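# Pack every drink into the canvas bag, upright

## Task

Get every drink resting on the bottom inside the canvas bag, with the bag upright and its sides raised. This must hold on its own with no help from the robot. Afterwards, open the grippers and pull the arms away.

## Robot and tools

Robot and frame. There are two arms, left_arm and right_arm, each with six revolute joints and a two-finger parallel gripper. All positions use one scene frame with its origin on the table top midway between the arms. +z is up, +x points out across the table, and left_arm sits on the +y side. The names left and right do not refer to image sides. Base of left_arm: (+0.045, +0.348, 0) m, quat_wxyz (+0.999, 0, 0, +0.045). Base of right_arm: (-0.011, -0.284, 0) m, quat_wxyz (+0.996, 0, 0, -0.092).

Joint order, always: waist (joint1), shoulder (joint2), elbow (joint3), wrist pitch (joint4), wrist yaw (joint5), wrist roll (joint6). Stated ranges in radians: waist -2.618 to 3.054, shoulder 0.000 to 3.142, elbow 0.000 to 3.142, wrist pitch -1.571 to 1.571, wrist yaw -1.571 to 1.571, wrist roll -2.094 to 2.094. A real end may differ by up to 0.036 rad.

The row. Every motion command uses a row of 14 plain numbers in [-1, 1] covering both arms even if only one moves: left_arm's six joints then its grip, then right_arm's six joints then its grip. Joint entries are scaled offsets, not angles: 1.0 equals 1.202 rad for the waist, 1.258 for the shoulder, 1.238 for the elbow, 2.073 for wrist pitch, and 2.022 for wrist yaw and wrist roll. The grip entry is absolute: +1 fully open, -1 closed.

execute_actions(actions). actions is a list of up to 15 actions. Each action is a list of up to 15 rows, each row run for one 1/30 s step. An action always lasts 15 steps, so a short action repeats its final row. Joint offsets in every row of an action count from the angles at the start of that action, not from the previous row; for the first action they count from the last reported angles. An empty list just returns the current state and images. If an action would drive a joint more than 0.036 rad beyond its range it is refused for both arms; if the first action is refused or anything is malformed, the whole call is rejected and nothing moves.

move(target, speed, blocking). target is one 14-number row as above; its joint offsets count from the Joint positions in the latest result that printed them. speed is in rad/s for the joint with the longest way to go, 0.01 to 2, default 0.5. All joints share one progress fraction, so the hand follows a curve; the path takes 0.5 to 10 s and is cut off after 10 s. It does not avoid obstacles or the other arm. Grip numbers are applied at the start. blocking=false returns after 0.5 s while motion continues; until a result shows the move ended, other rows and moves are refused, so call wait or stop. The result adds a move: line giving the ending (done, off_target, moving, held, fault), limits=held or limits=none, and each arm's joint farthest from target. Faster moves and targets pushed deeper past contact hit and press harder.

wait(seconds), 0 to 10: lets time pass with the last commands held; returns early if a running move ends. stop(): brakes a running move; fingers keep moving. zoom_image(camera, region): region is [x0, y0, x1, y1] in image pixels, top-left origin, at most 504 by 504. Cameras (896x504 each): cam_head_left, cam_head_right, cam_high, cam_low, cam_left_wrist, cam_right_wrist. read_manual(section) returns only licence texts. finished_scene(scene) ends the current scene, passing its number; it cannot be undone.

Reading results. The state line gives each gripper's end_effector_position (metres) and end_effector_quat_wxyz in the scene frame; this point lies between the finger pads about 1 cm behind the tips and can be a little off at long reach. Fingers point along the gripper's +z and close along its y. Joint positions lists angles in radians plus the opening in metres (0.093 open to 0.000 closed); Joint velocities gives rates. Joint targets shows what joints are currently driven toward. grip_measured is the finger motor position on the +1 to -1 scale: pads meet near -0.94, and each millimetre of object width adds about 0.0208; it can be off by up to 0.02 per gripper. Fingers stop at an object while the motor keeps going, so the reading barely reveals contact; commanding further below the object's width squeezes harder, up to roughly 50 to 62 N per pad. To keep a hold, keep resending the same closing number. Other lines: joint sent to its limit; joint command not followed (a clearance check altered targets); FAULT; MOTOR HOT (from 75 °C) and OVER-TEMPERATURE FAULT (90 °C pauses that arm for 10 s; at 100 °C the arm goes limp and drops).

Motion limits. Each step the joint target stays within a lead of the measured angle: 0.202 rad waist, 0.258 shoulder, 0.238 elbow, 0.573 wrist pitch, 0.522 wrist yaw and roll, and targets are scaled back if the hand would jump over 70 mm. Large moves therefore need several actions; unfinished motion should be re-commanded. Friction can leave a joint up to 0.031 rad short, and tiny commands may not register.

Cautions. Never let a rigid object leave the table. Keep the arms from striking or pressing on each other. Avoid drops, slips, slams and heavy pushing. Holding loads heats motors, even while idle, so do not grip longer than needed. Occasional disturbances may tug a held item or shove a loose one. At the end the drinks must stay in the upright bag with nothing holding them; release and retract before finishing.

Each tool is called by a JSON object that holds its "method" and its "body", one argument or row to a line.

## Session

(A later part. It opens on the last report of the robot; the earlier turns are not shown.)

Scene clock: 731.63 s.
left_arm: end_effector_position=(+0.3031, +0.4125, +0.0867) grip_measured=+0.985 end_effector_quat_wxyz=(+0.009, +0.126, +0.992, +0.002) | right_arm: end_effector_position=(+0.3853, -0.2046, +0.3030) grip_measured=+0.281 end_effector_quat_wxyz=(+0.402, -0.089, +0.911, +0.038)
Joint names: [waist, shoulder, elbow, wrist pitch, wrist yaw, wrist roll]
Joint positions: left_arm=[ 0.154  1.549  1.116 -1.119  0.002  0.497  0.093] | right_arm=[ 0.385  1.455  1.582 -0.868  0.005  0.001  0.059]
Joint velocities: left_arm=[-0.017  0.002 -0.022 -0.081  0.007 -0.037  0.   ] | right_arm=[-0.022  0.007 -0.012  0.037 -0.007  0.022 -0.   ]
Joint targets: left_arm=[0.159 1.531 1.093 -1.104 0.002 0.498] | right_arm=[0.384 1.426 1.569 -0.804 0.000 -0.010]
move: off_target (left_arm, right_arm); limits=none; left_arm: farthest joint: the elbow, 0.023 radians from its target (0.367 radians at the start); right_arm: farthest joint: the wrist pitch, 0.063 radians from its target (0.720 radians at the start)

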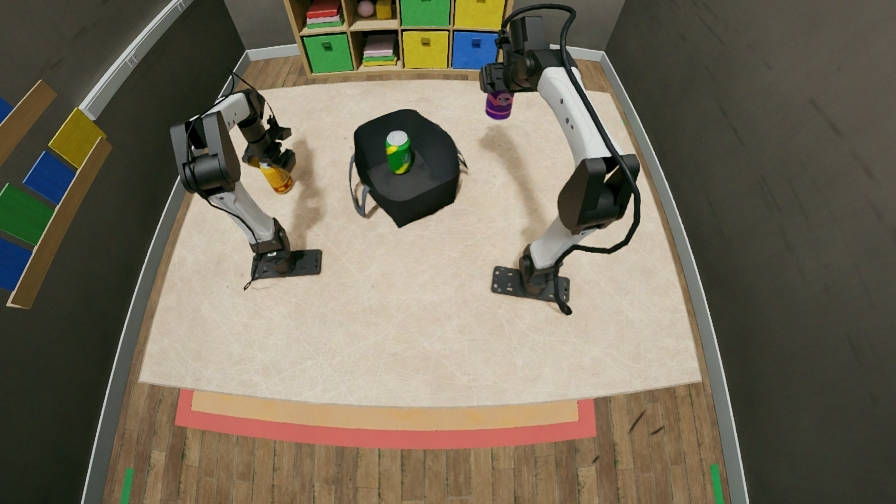

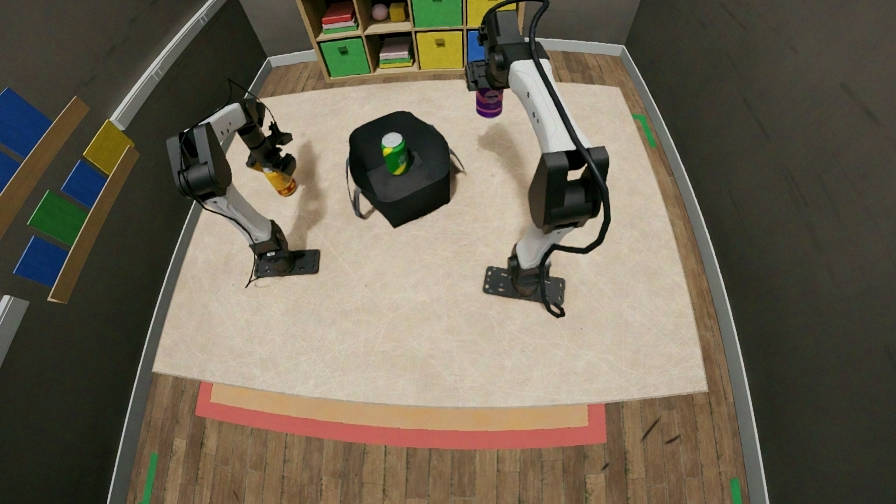

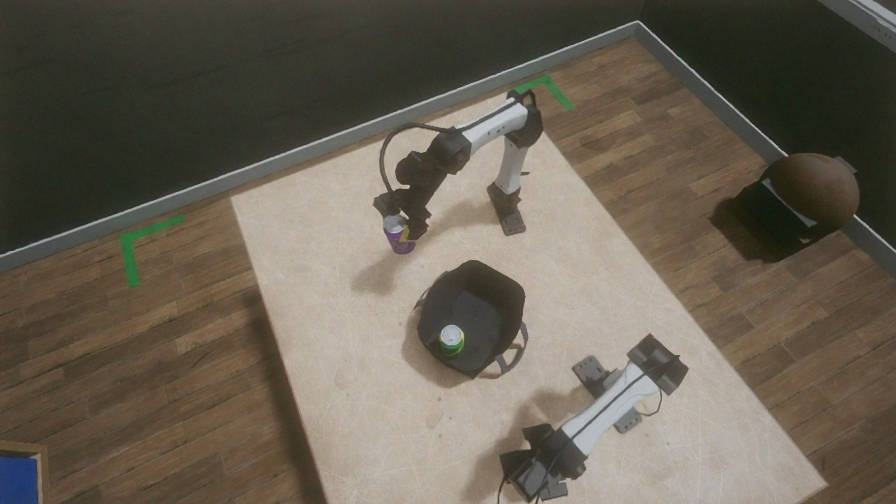

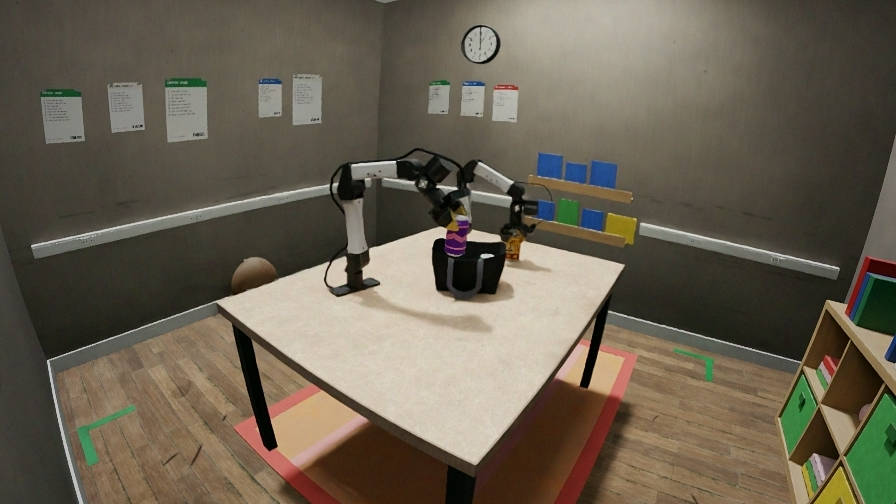

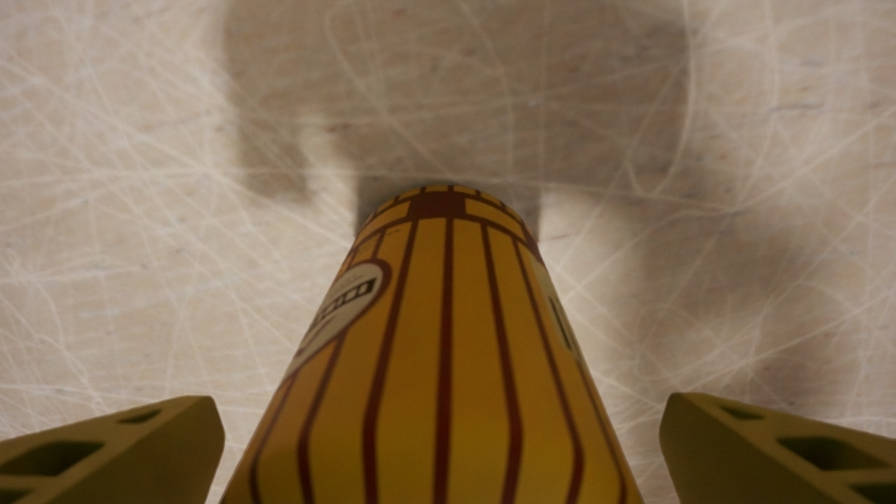

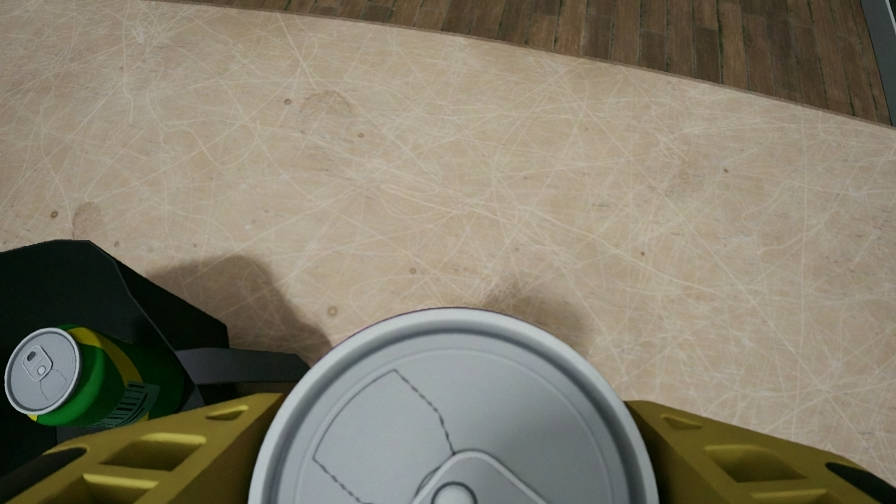

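{"method": "move", "body": {
  "target": [0, 0, 0, 0, 0, 0, 0.52, -0.1256, -0.0199, -0.6664, 0.4872, -0.002, 0, 0.22],
  "speed": 0.9
}}

Scene clock: 768.17 s.
left_arm: end_effector_position=(+0.3032, +0.4125, +0.0867) grip_measured=+0.522 end_effector_quat_wxyz=(+0.009, +0.126, +0.992, +0.003) | right_arm: end_effector_position=(+0.4019, -0.2620, +0.1241) grip_measured=+0.281 end_effector_quat_wxyz=(+0.457, -0.023, +0.889, +0.010)
Joint names: [waist, shoulder, elbow, wrist pitch, wrist yaw, wrist roll]
Joint positions: left_arm=[ 0.154  1.549  1.116 -1.119  0.002  0.497  0.07 ] | right_arm=[0.24  1.455 0.762 0.071 0.005 0.001 0.059]
Joint velocities: left_arm=[-0.017  0.002 -0.007 -0.022 -0.007  0.007 -0.   ] | right_arm=[-0.012 -0.002  0.007  0.007  0.066 -0.051  0.   ]
Joint targets: left_arm=[0.154 1.549 1.116 -1.119 0.002 0.497] | right_arm=[0.234 1.430 0.758 0.142 0.001 0.001]
move: off_target (right_arm); limits=none; left_arm: farthest joint: the waist, 0.000 radians from its target (0.000 radians at the start); right_arm: farthest joint: the wrist pitch, 0.071 radians from its target (1.009 radians at the start)

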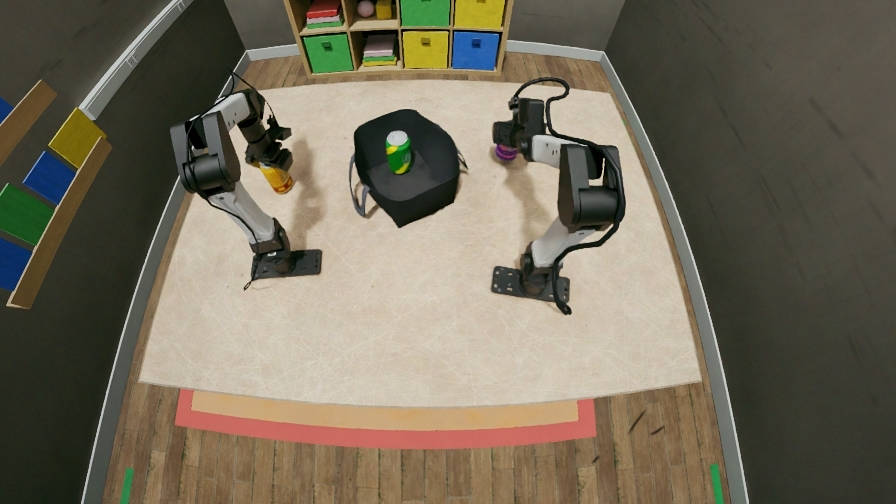

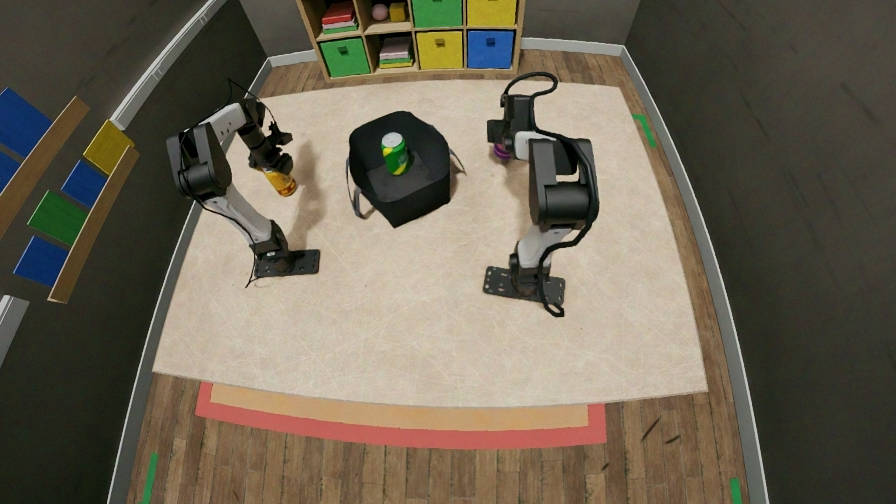

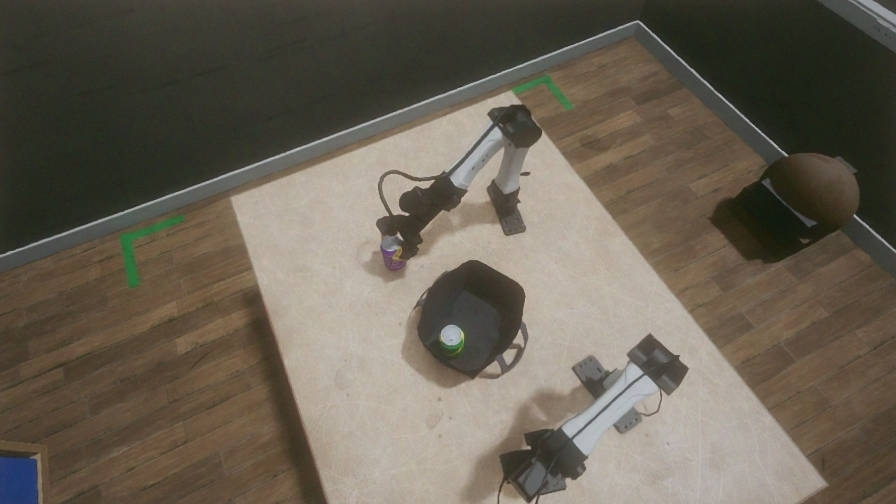

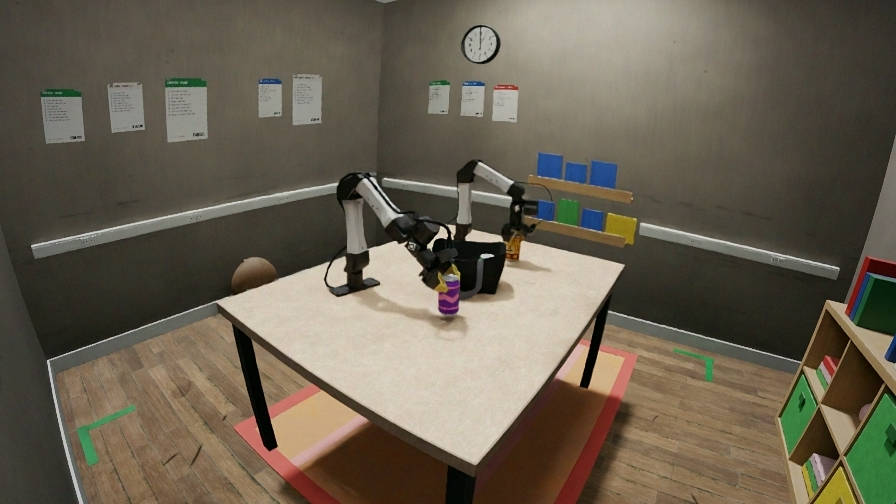

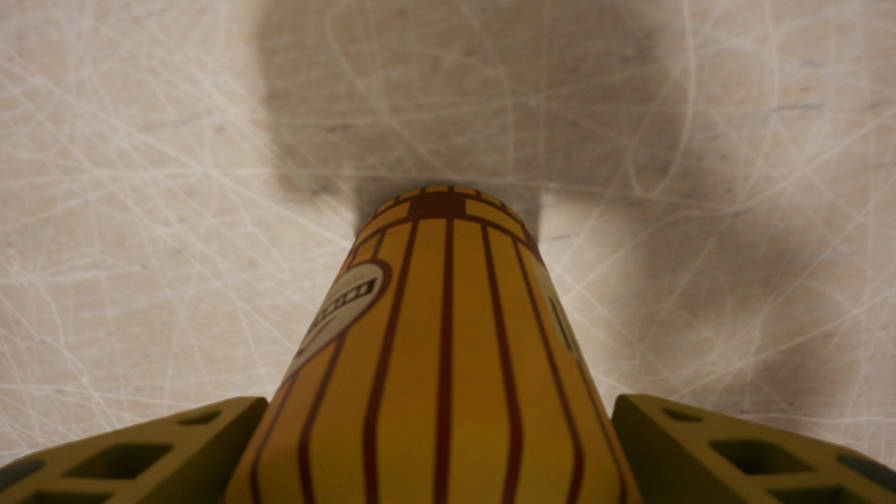

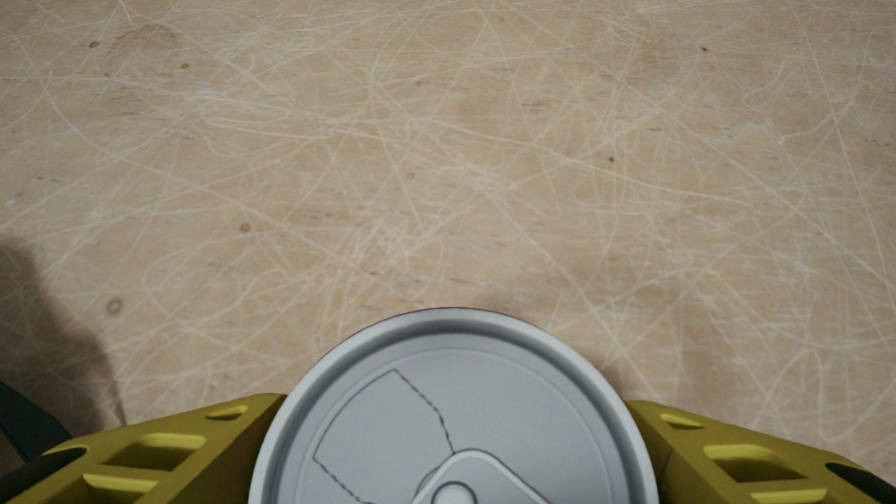

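{"method": "zoom_image", "body": {
  "camera": "cam_low",
  "region": [400, 240, 500, 340]
}}

Region (400, 240, 500, 340) of cam_low's 896x504 image, scaled by 5.040, with more detail than that image has.

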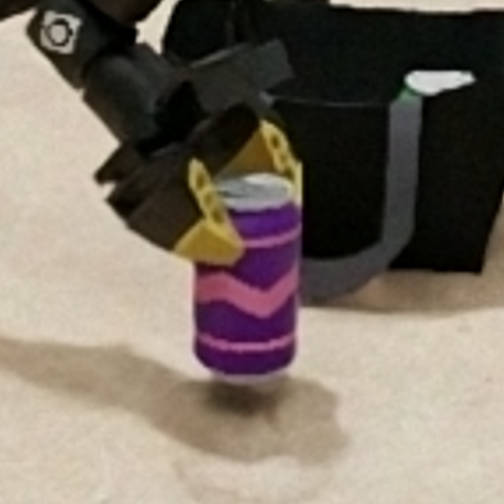

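{"method": "execute_actions", "body": {
  "actions": [
    [[0,0,0,0,0,0,0.52,0,-0.0199,-0.006,0.035,0,0,0.22],[0,0,0,0,0,0,0.52,0,-0.0199,-0.009,0.036,0,0,0.22],[0,0,0,0,0,0,0.52,0,-0.0199,-0.012,0.037,0,0,0.22],[0,0,0,0,0,0,0.52,0,-0.0199,-0.015,0.0385,0,0,0.22],[0,0,0,0,0,0,0.52,0,-0.0199,-0.018,0.040,0,0,0.22],[0,0,0,0,0,0,0.52,0,-0.0199,-0.021,0.042,0,0,0.22],[0,0,0,0,0,0,0.52,0,-0.0199,-0.0245,0.044,0,0,0.22],[0,0,0,0,0,0,0.52,0,-0.0199,-0.028,0.046,0,0,0.22],[0,0,0,0,0,0,0.52,0,-0.0199,-0.0315,0.048,0,0,0.22],[0,0,0,0,0,0,0.52,0,-0.0199,-0.035,0.050,0,0,0.22],[0,0,0,0,0,0,0.52,0,-0.0199,-0.0385,0.052,0,0,0.22],[0,0,0,0,0,0,0.52,0,-0.0199,-0.042,0.054,0,0,0.22],[0,0,0,0,0,0,0.52,0,-0.0199,-0.0455,0.056,0,0,0.22],[0,0,0,0,0,0,0.52,0,-0.0199,-0.049,0.058,0,0,0.22],[0,0,0,0,0,0,0.52,0,-0.0199,-0.0525,0.060,0,0,0.22]],
    [[0,0,0,0,0,0,0.52,0,-0.0199,-0.017,0.039,0,0,0.22],[0,0,0,0,0,0,0.52,0,-0.0199,-0.0205,0.041,0,0,0.22],[0,0,0,0,0,0,0.52,0,-0.0199,-0.024,0.043,0,0,0.22],[0,0,0,0,0,0,0.52,0,-0.0199,-0.0275,0.045,0,0,0.22],[0,0,0,0,0,0,0.52,0,-0.0199,-0.031,0.047,0,0,0.22],[0,0,0,0,0,0,0.52,0,-0.0199,-0.034,0.049,0,0,0.22],[0,0,0,0,0,0,0.52,0,-0.0199,-0.037,0.0505,0,0,0.22],[0,0,0,0,0,0,0.52,0,-0.0199,-0.040,0.052,0,0,0.22],[0,0,0,0,0,0,0.52,0,-0.0199,-0.0425,0.053,0,0,0.22],[0,0,0,0,0,0,0.52,0,-0.0199,-0.045,0.054,0,0,0.22],[0,0,0,0,0,0,0.52,0,-0.0199,-0.047,0.054,0,0,0.22],[0,0,0,0,0,0,0.52,0,-0.0199,-0.048,0.054,0,0,0.22]]
  ]
}}

{"method": "zoom_image", "body": {
  "camera": "cam_low",
  "region": [400, 240, 500, 340]
}}

Scene clock: 805.37 s.
left_arm: end_effector_position=(+0.3032, +0.4125, +0.0867) grip_measured=+0.522 end_effector_quat_wxyz=(+0.009, +0.126, +0.992, +0.003) | right_arm: end_effector_position=(+0.3895, -0.2627, +0.1018) grip_measured=+0.281 end_effector_quat_wxyz=(+0.452, -0.023, +0.892, +0.010)
Joint names: [waist, shoulder, elbow, wrist pitch, wrist yaw, wrist roll]
Joint positions: left_arm=[ 0.154  1.549  1.116 -1.119  0.002  0.497  0.07 ] | right_arm=[0.24  1.455 0.67  0.152 0.005 0.001 0.059]
Joint velocities: left_arm=[ 0.007 -0.012 -0.007 -0.007  0.022  0.051 -0.   ] | right_arm=[-0.007 -0.022 -0.017 -0.007  0.037  0.022  0.001]
Joint targets: left_arm=[0.154 1.549 1.116 -1.119 0.002 0.497] | right_arm=[0.240 1.430 0.655 0.219 0.005 0.001]

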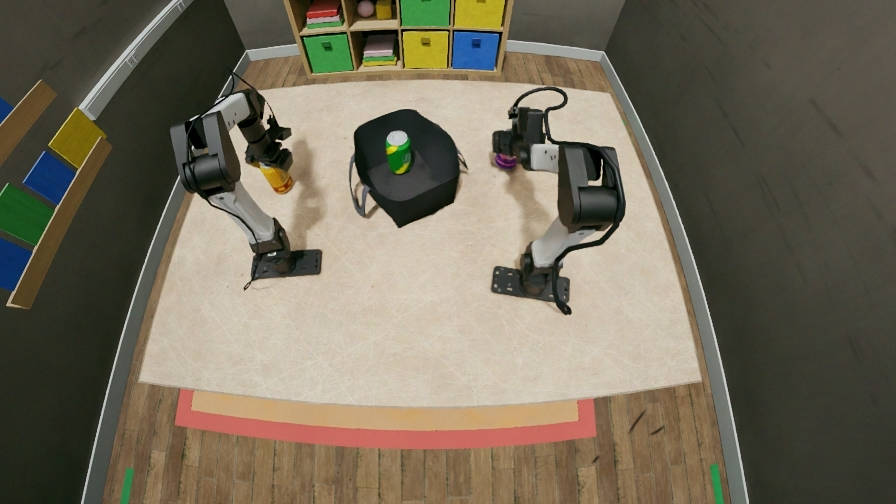

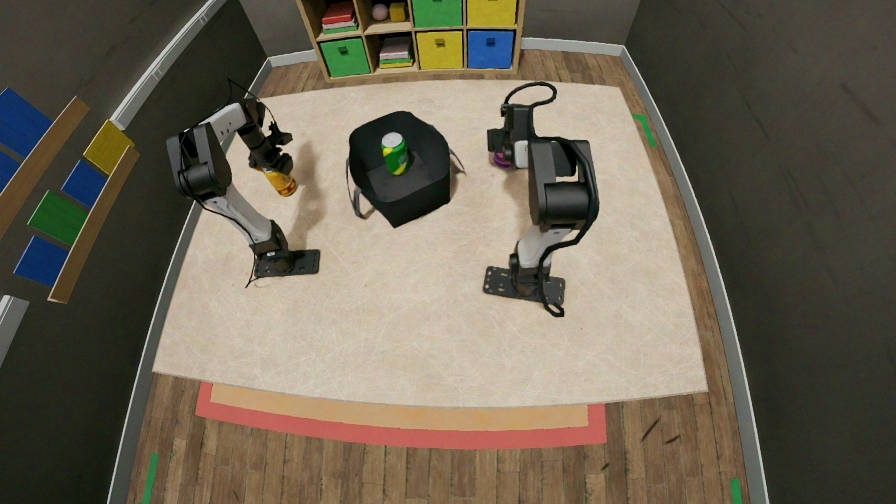

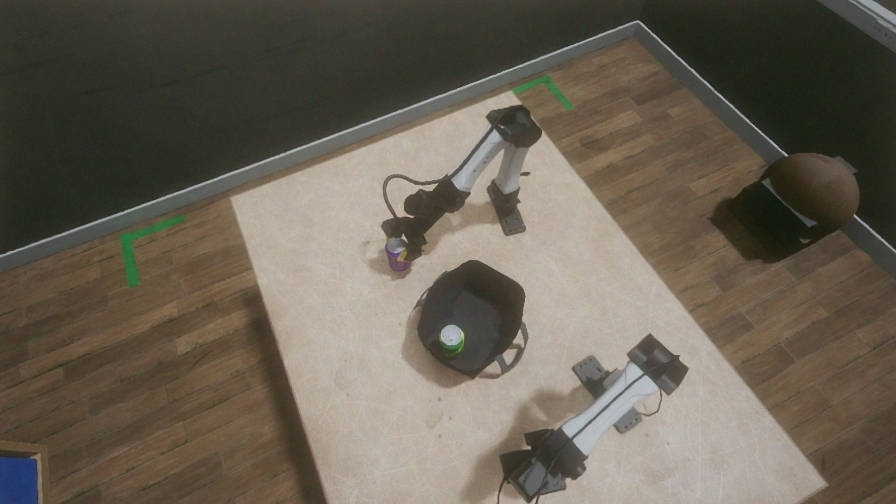

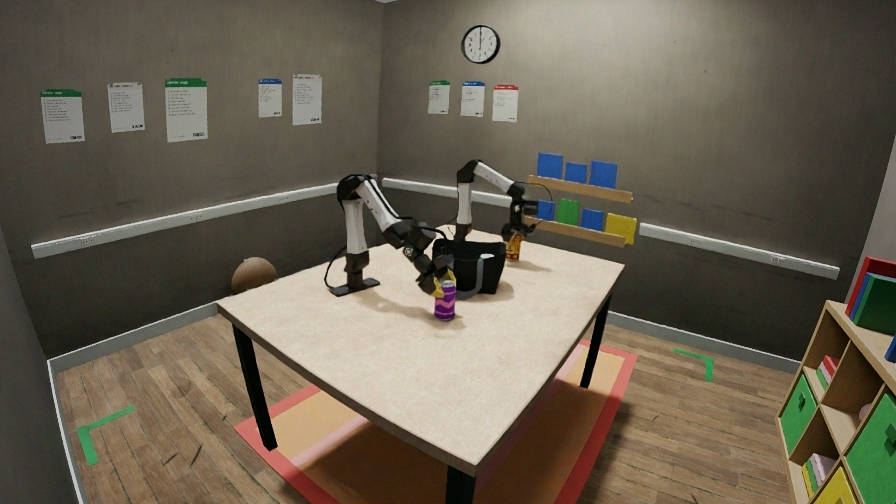

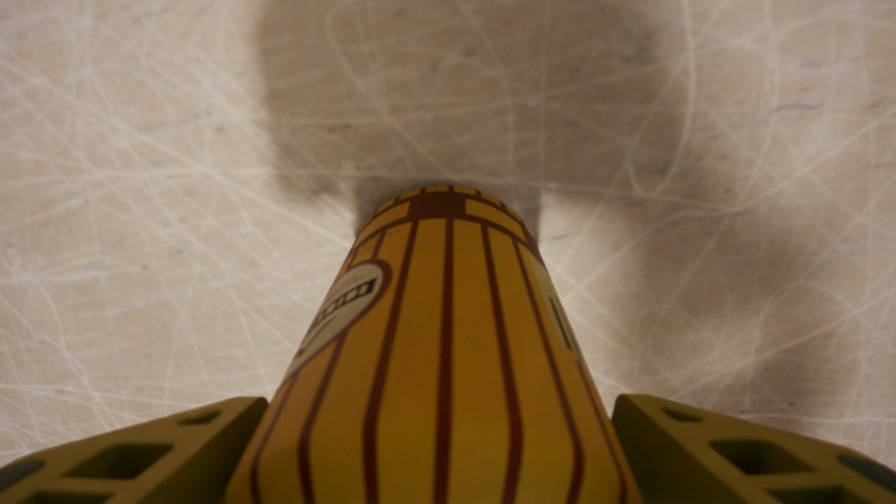

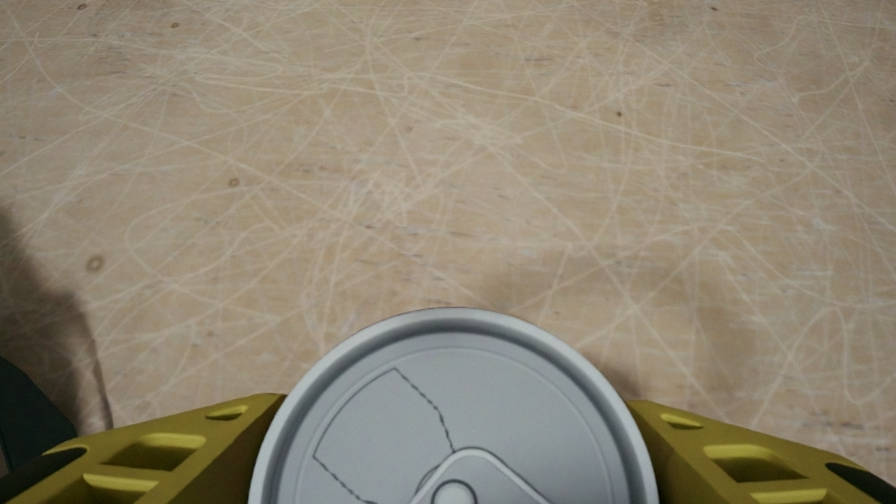

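Region (400, 240, 500, 340) of cam_low's 896x504 image, scaled by 5.040, with more detail than that image has.

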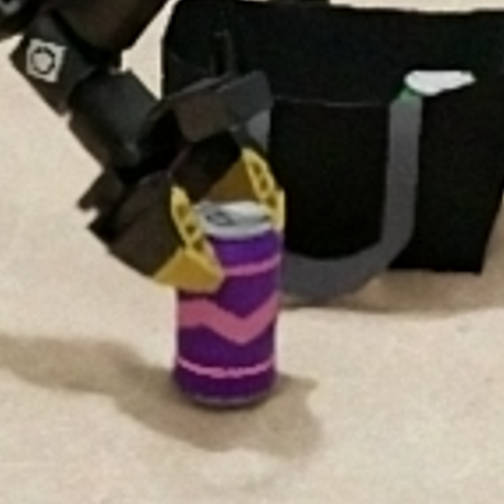

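{"method": "execute_actions", "body": {
  "actions": []
}}

Scene clock: 837.13 s.
left_arm: end_effector_position=(+0.3032, +0.4125, +0.0867) grip_measured=+0.522 end_effector_quat_wxyz=(+0.009, +0.126, +0.992, +0.003) | right_arm: end_effector_position=(+0.3896, -0.2627, +0.1020) grip_measured=+0.281 end_effector_quat_wxyz=(+0.453, -0.023, +0.891, +0.010)
Joint names: [waist, shoulder, elbow, wrist pitch, wrist yaw, wrist roll]
Joint positions: left_arm=[ 0.154  1.549  1.116 -1.119  0.002  0.497  0.07 ] | right_arm=[0.24  1.455 0.67  0.154 0.005 0.001 0.059]
Joint velocities: left_arm=[ 0.002 -0.007 -0.002 -0.022 -0.037 -0.066  0.001] | right_arm=[-0.012 -0.012 -0.007  0.022 -0.022 -0.022 -0.001]
Joint targets: left_arm=[0.154 1.549 1.116 -1.119 0.002 0.497] | right_arm=[0.240 1.430 0.655 0.219 0.005 0.001]

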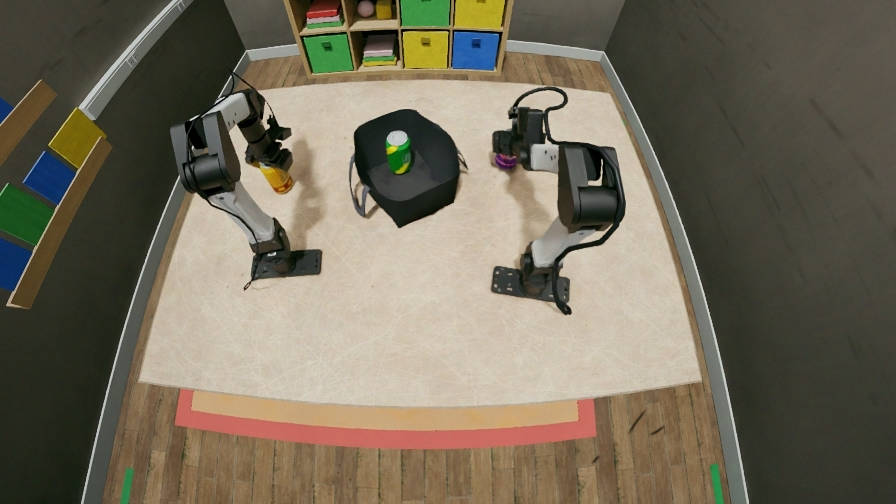

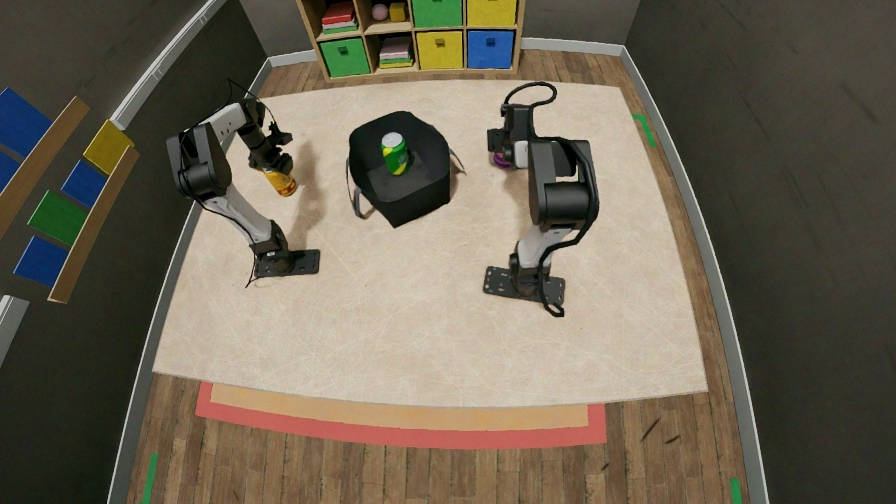

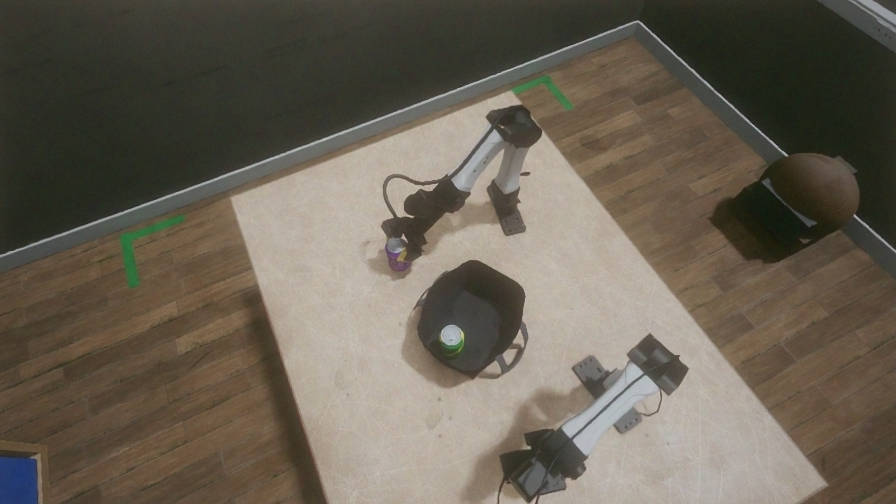

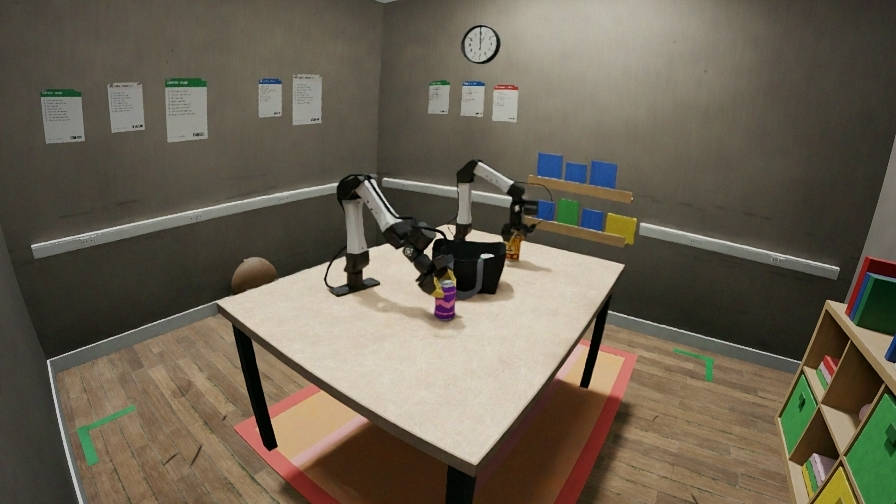

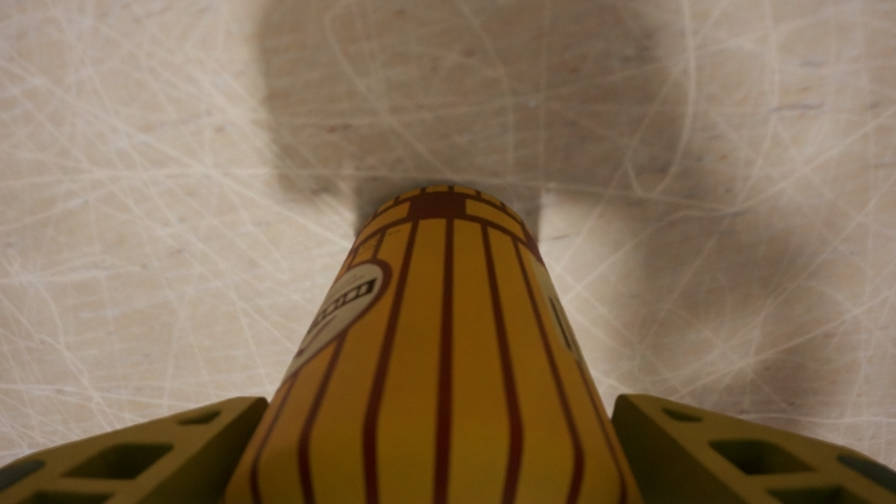

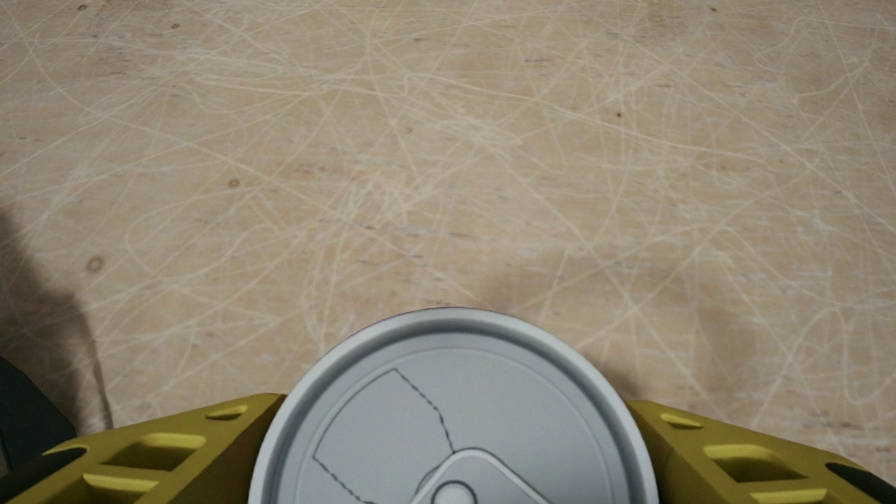

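{"method": "zoom_image", "body": {
  "camera": "cam_low",
  "region": [390, 220, 510, 340]
}}

Region (390, 220, 510, 340) of cam_low's 896x504 image, scaled by 4.200, with more detail than that image has.

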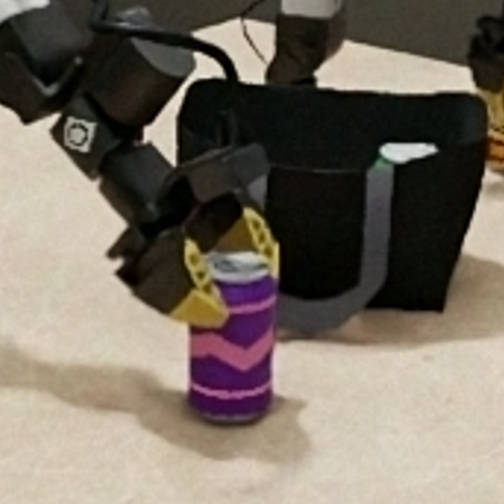

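{"method": "zoom_image", "body": {
  "camera": "cam_head_left",
  "region": [340, 100, 480, 240]
}}

{"method": "execute_actions", "body": {
  "actions": [
    [[0,0,0,0,0,0,0.50, 0,-0.0175,-0.012,0.027,0,0,0.22],[0,0,0,0,0,0,0.47, 0,-0.015,-0.012,0.023,0,0,0.22],[0,0,0,0,0,0,0.44, 0,-0.0125,-0.012,0.019,0,0,0.22],[0,0,0,0,0,0,0.42, 0,-0.010,-0.012,0.015,0,0,0.22],[0,0,0,0,0,0,0.40, 0,-0.0075,-0.012,0.011,0,0,0.22],[0,0,0,0,0,0,0.38, 0,-0.005,-0.010,0.007,0,0,0.22],[0,0,0,0,0,0,0.36, 0,-0.0025,-0.008,0.003,0,0,0.25],[0,0,0,0,0,0,0.34, 0,0,-0.006,0,0,0,0.30],[0,0,0,0,0,0,0.32, 0,0,-0.004,0,0,0,0.35],[0,0,0,0,0,0,0.30, 0,0,-0.002,0,0,0,0.40],[0,0,0,0,0,0,0.28, 0,0,0,0,0,0,0.48],[0,0,0,0,0,0,0.26, 0,0,0,0,0,0,0.58],[0,0,0,0,0,0,0.24, 0,0,0,0,0,0,0.70],[0,0,0,0,0,0,0.22, 0,0,0,0,0,0,0.85],[0,0,0,0,0,0,0.22, 0,0,0,0,0,0,1.0]]
  ]
}}

Region (340, 100, 480, 240) of cam_head_left's 896x504 image, scaled by 3.600, with more detail than that image has.

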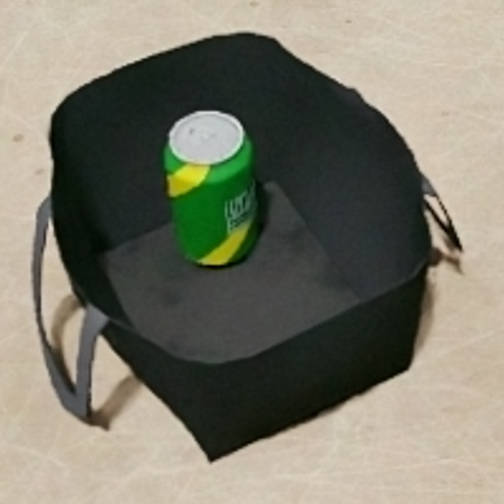

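Scene clock: 957.63 s.
left_arm: end_effector_position=(+0.3031, +0.4127, +0.0867) grip_measured=+0.261 end_effector_quat_wxyz=(+0.009, +0.126, +0.992, +0.003) | right_arm: end_effector_position=(+0.3898, -0.2627, +0.1022) grip_measured=+0.934 end_effector_quat_wxyz=(+0.453, -0.023, +0.891, +0.010)
Joint names: [waist, shoulder, elbow, wrist pitch, wrist yaw, wrist roll]
Joint positions: left_arm=[ 0.154  1.549  1.116 -1.119  0.001  0.497  0.058] | right_arm=[0.24  1.455 0.67  0.156 0.005 0.001 0.09 ]
Joint velocities: left_arm=[-0.012 -0.012 -0.002 -0.051  0.066 -0.081  0.001] | right_arm=[-0.017 -0.012 -0.002  0.037 -0.022 -0.051  0.161]
Joint targets: left_arm=[0.154 1.549 1.116 -1.119 0.002 0.497] | right_arm=[0.240 1.455 0.670 0.154 0.005 0.001]

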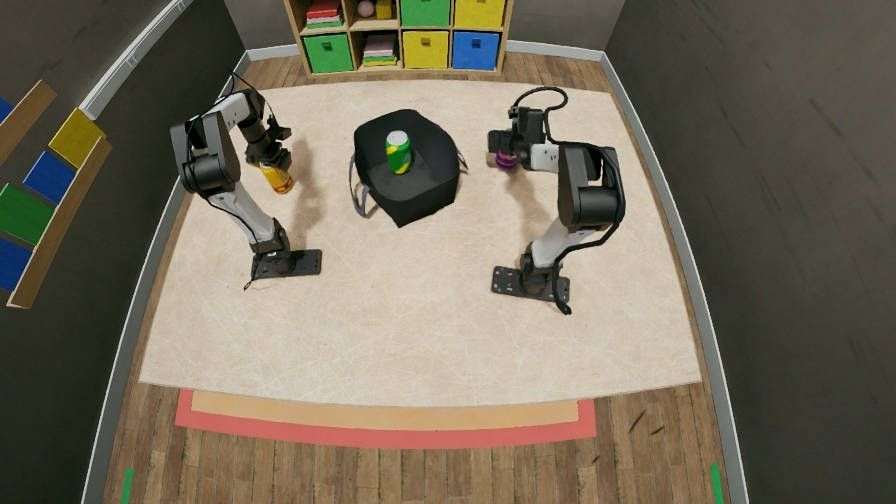

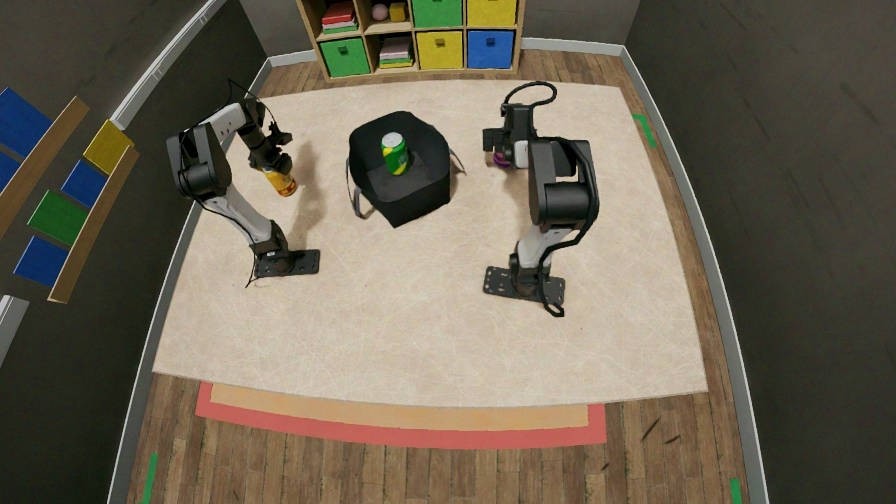

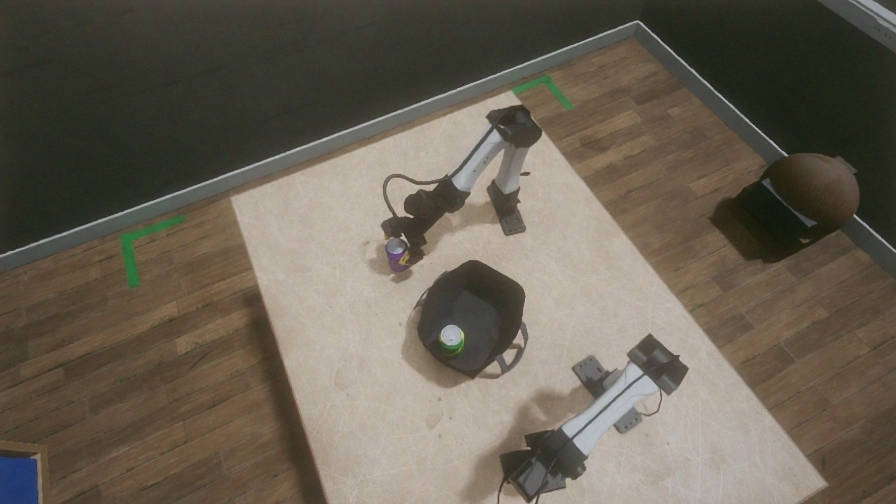

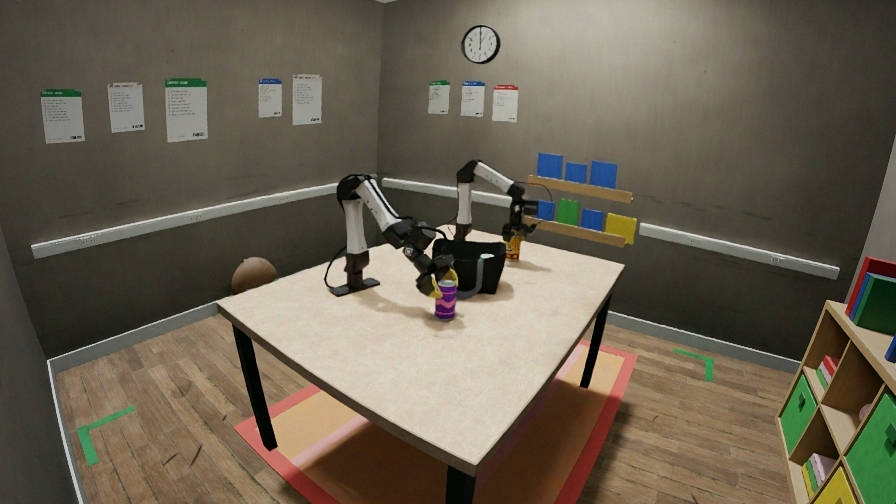

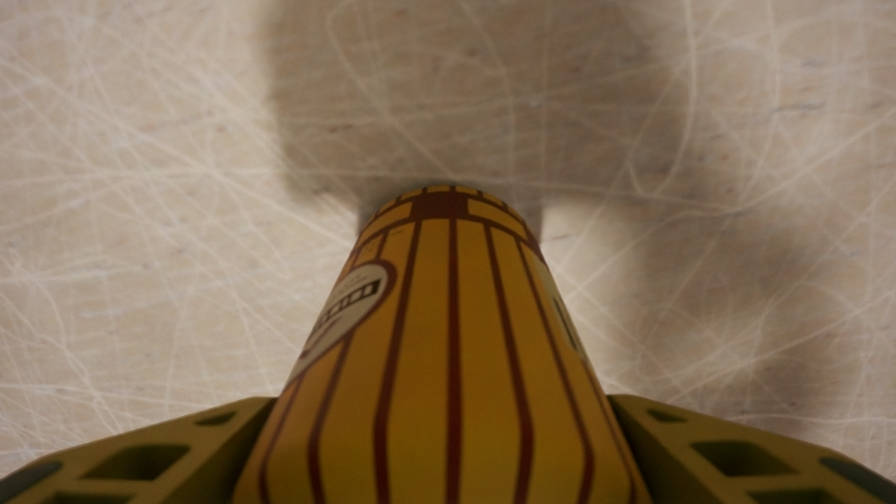

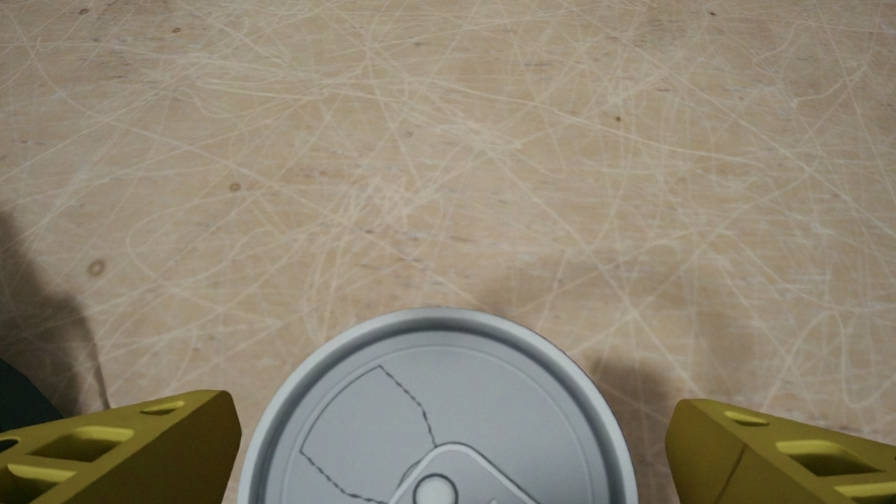

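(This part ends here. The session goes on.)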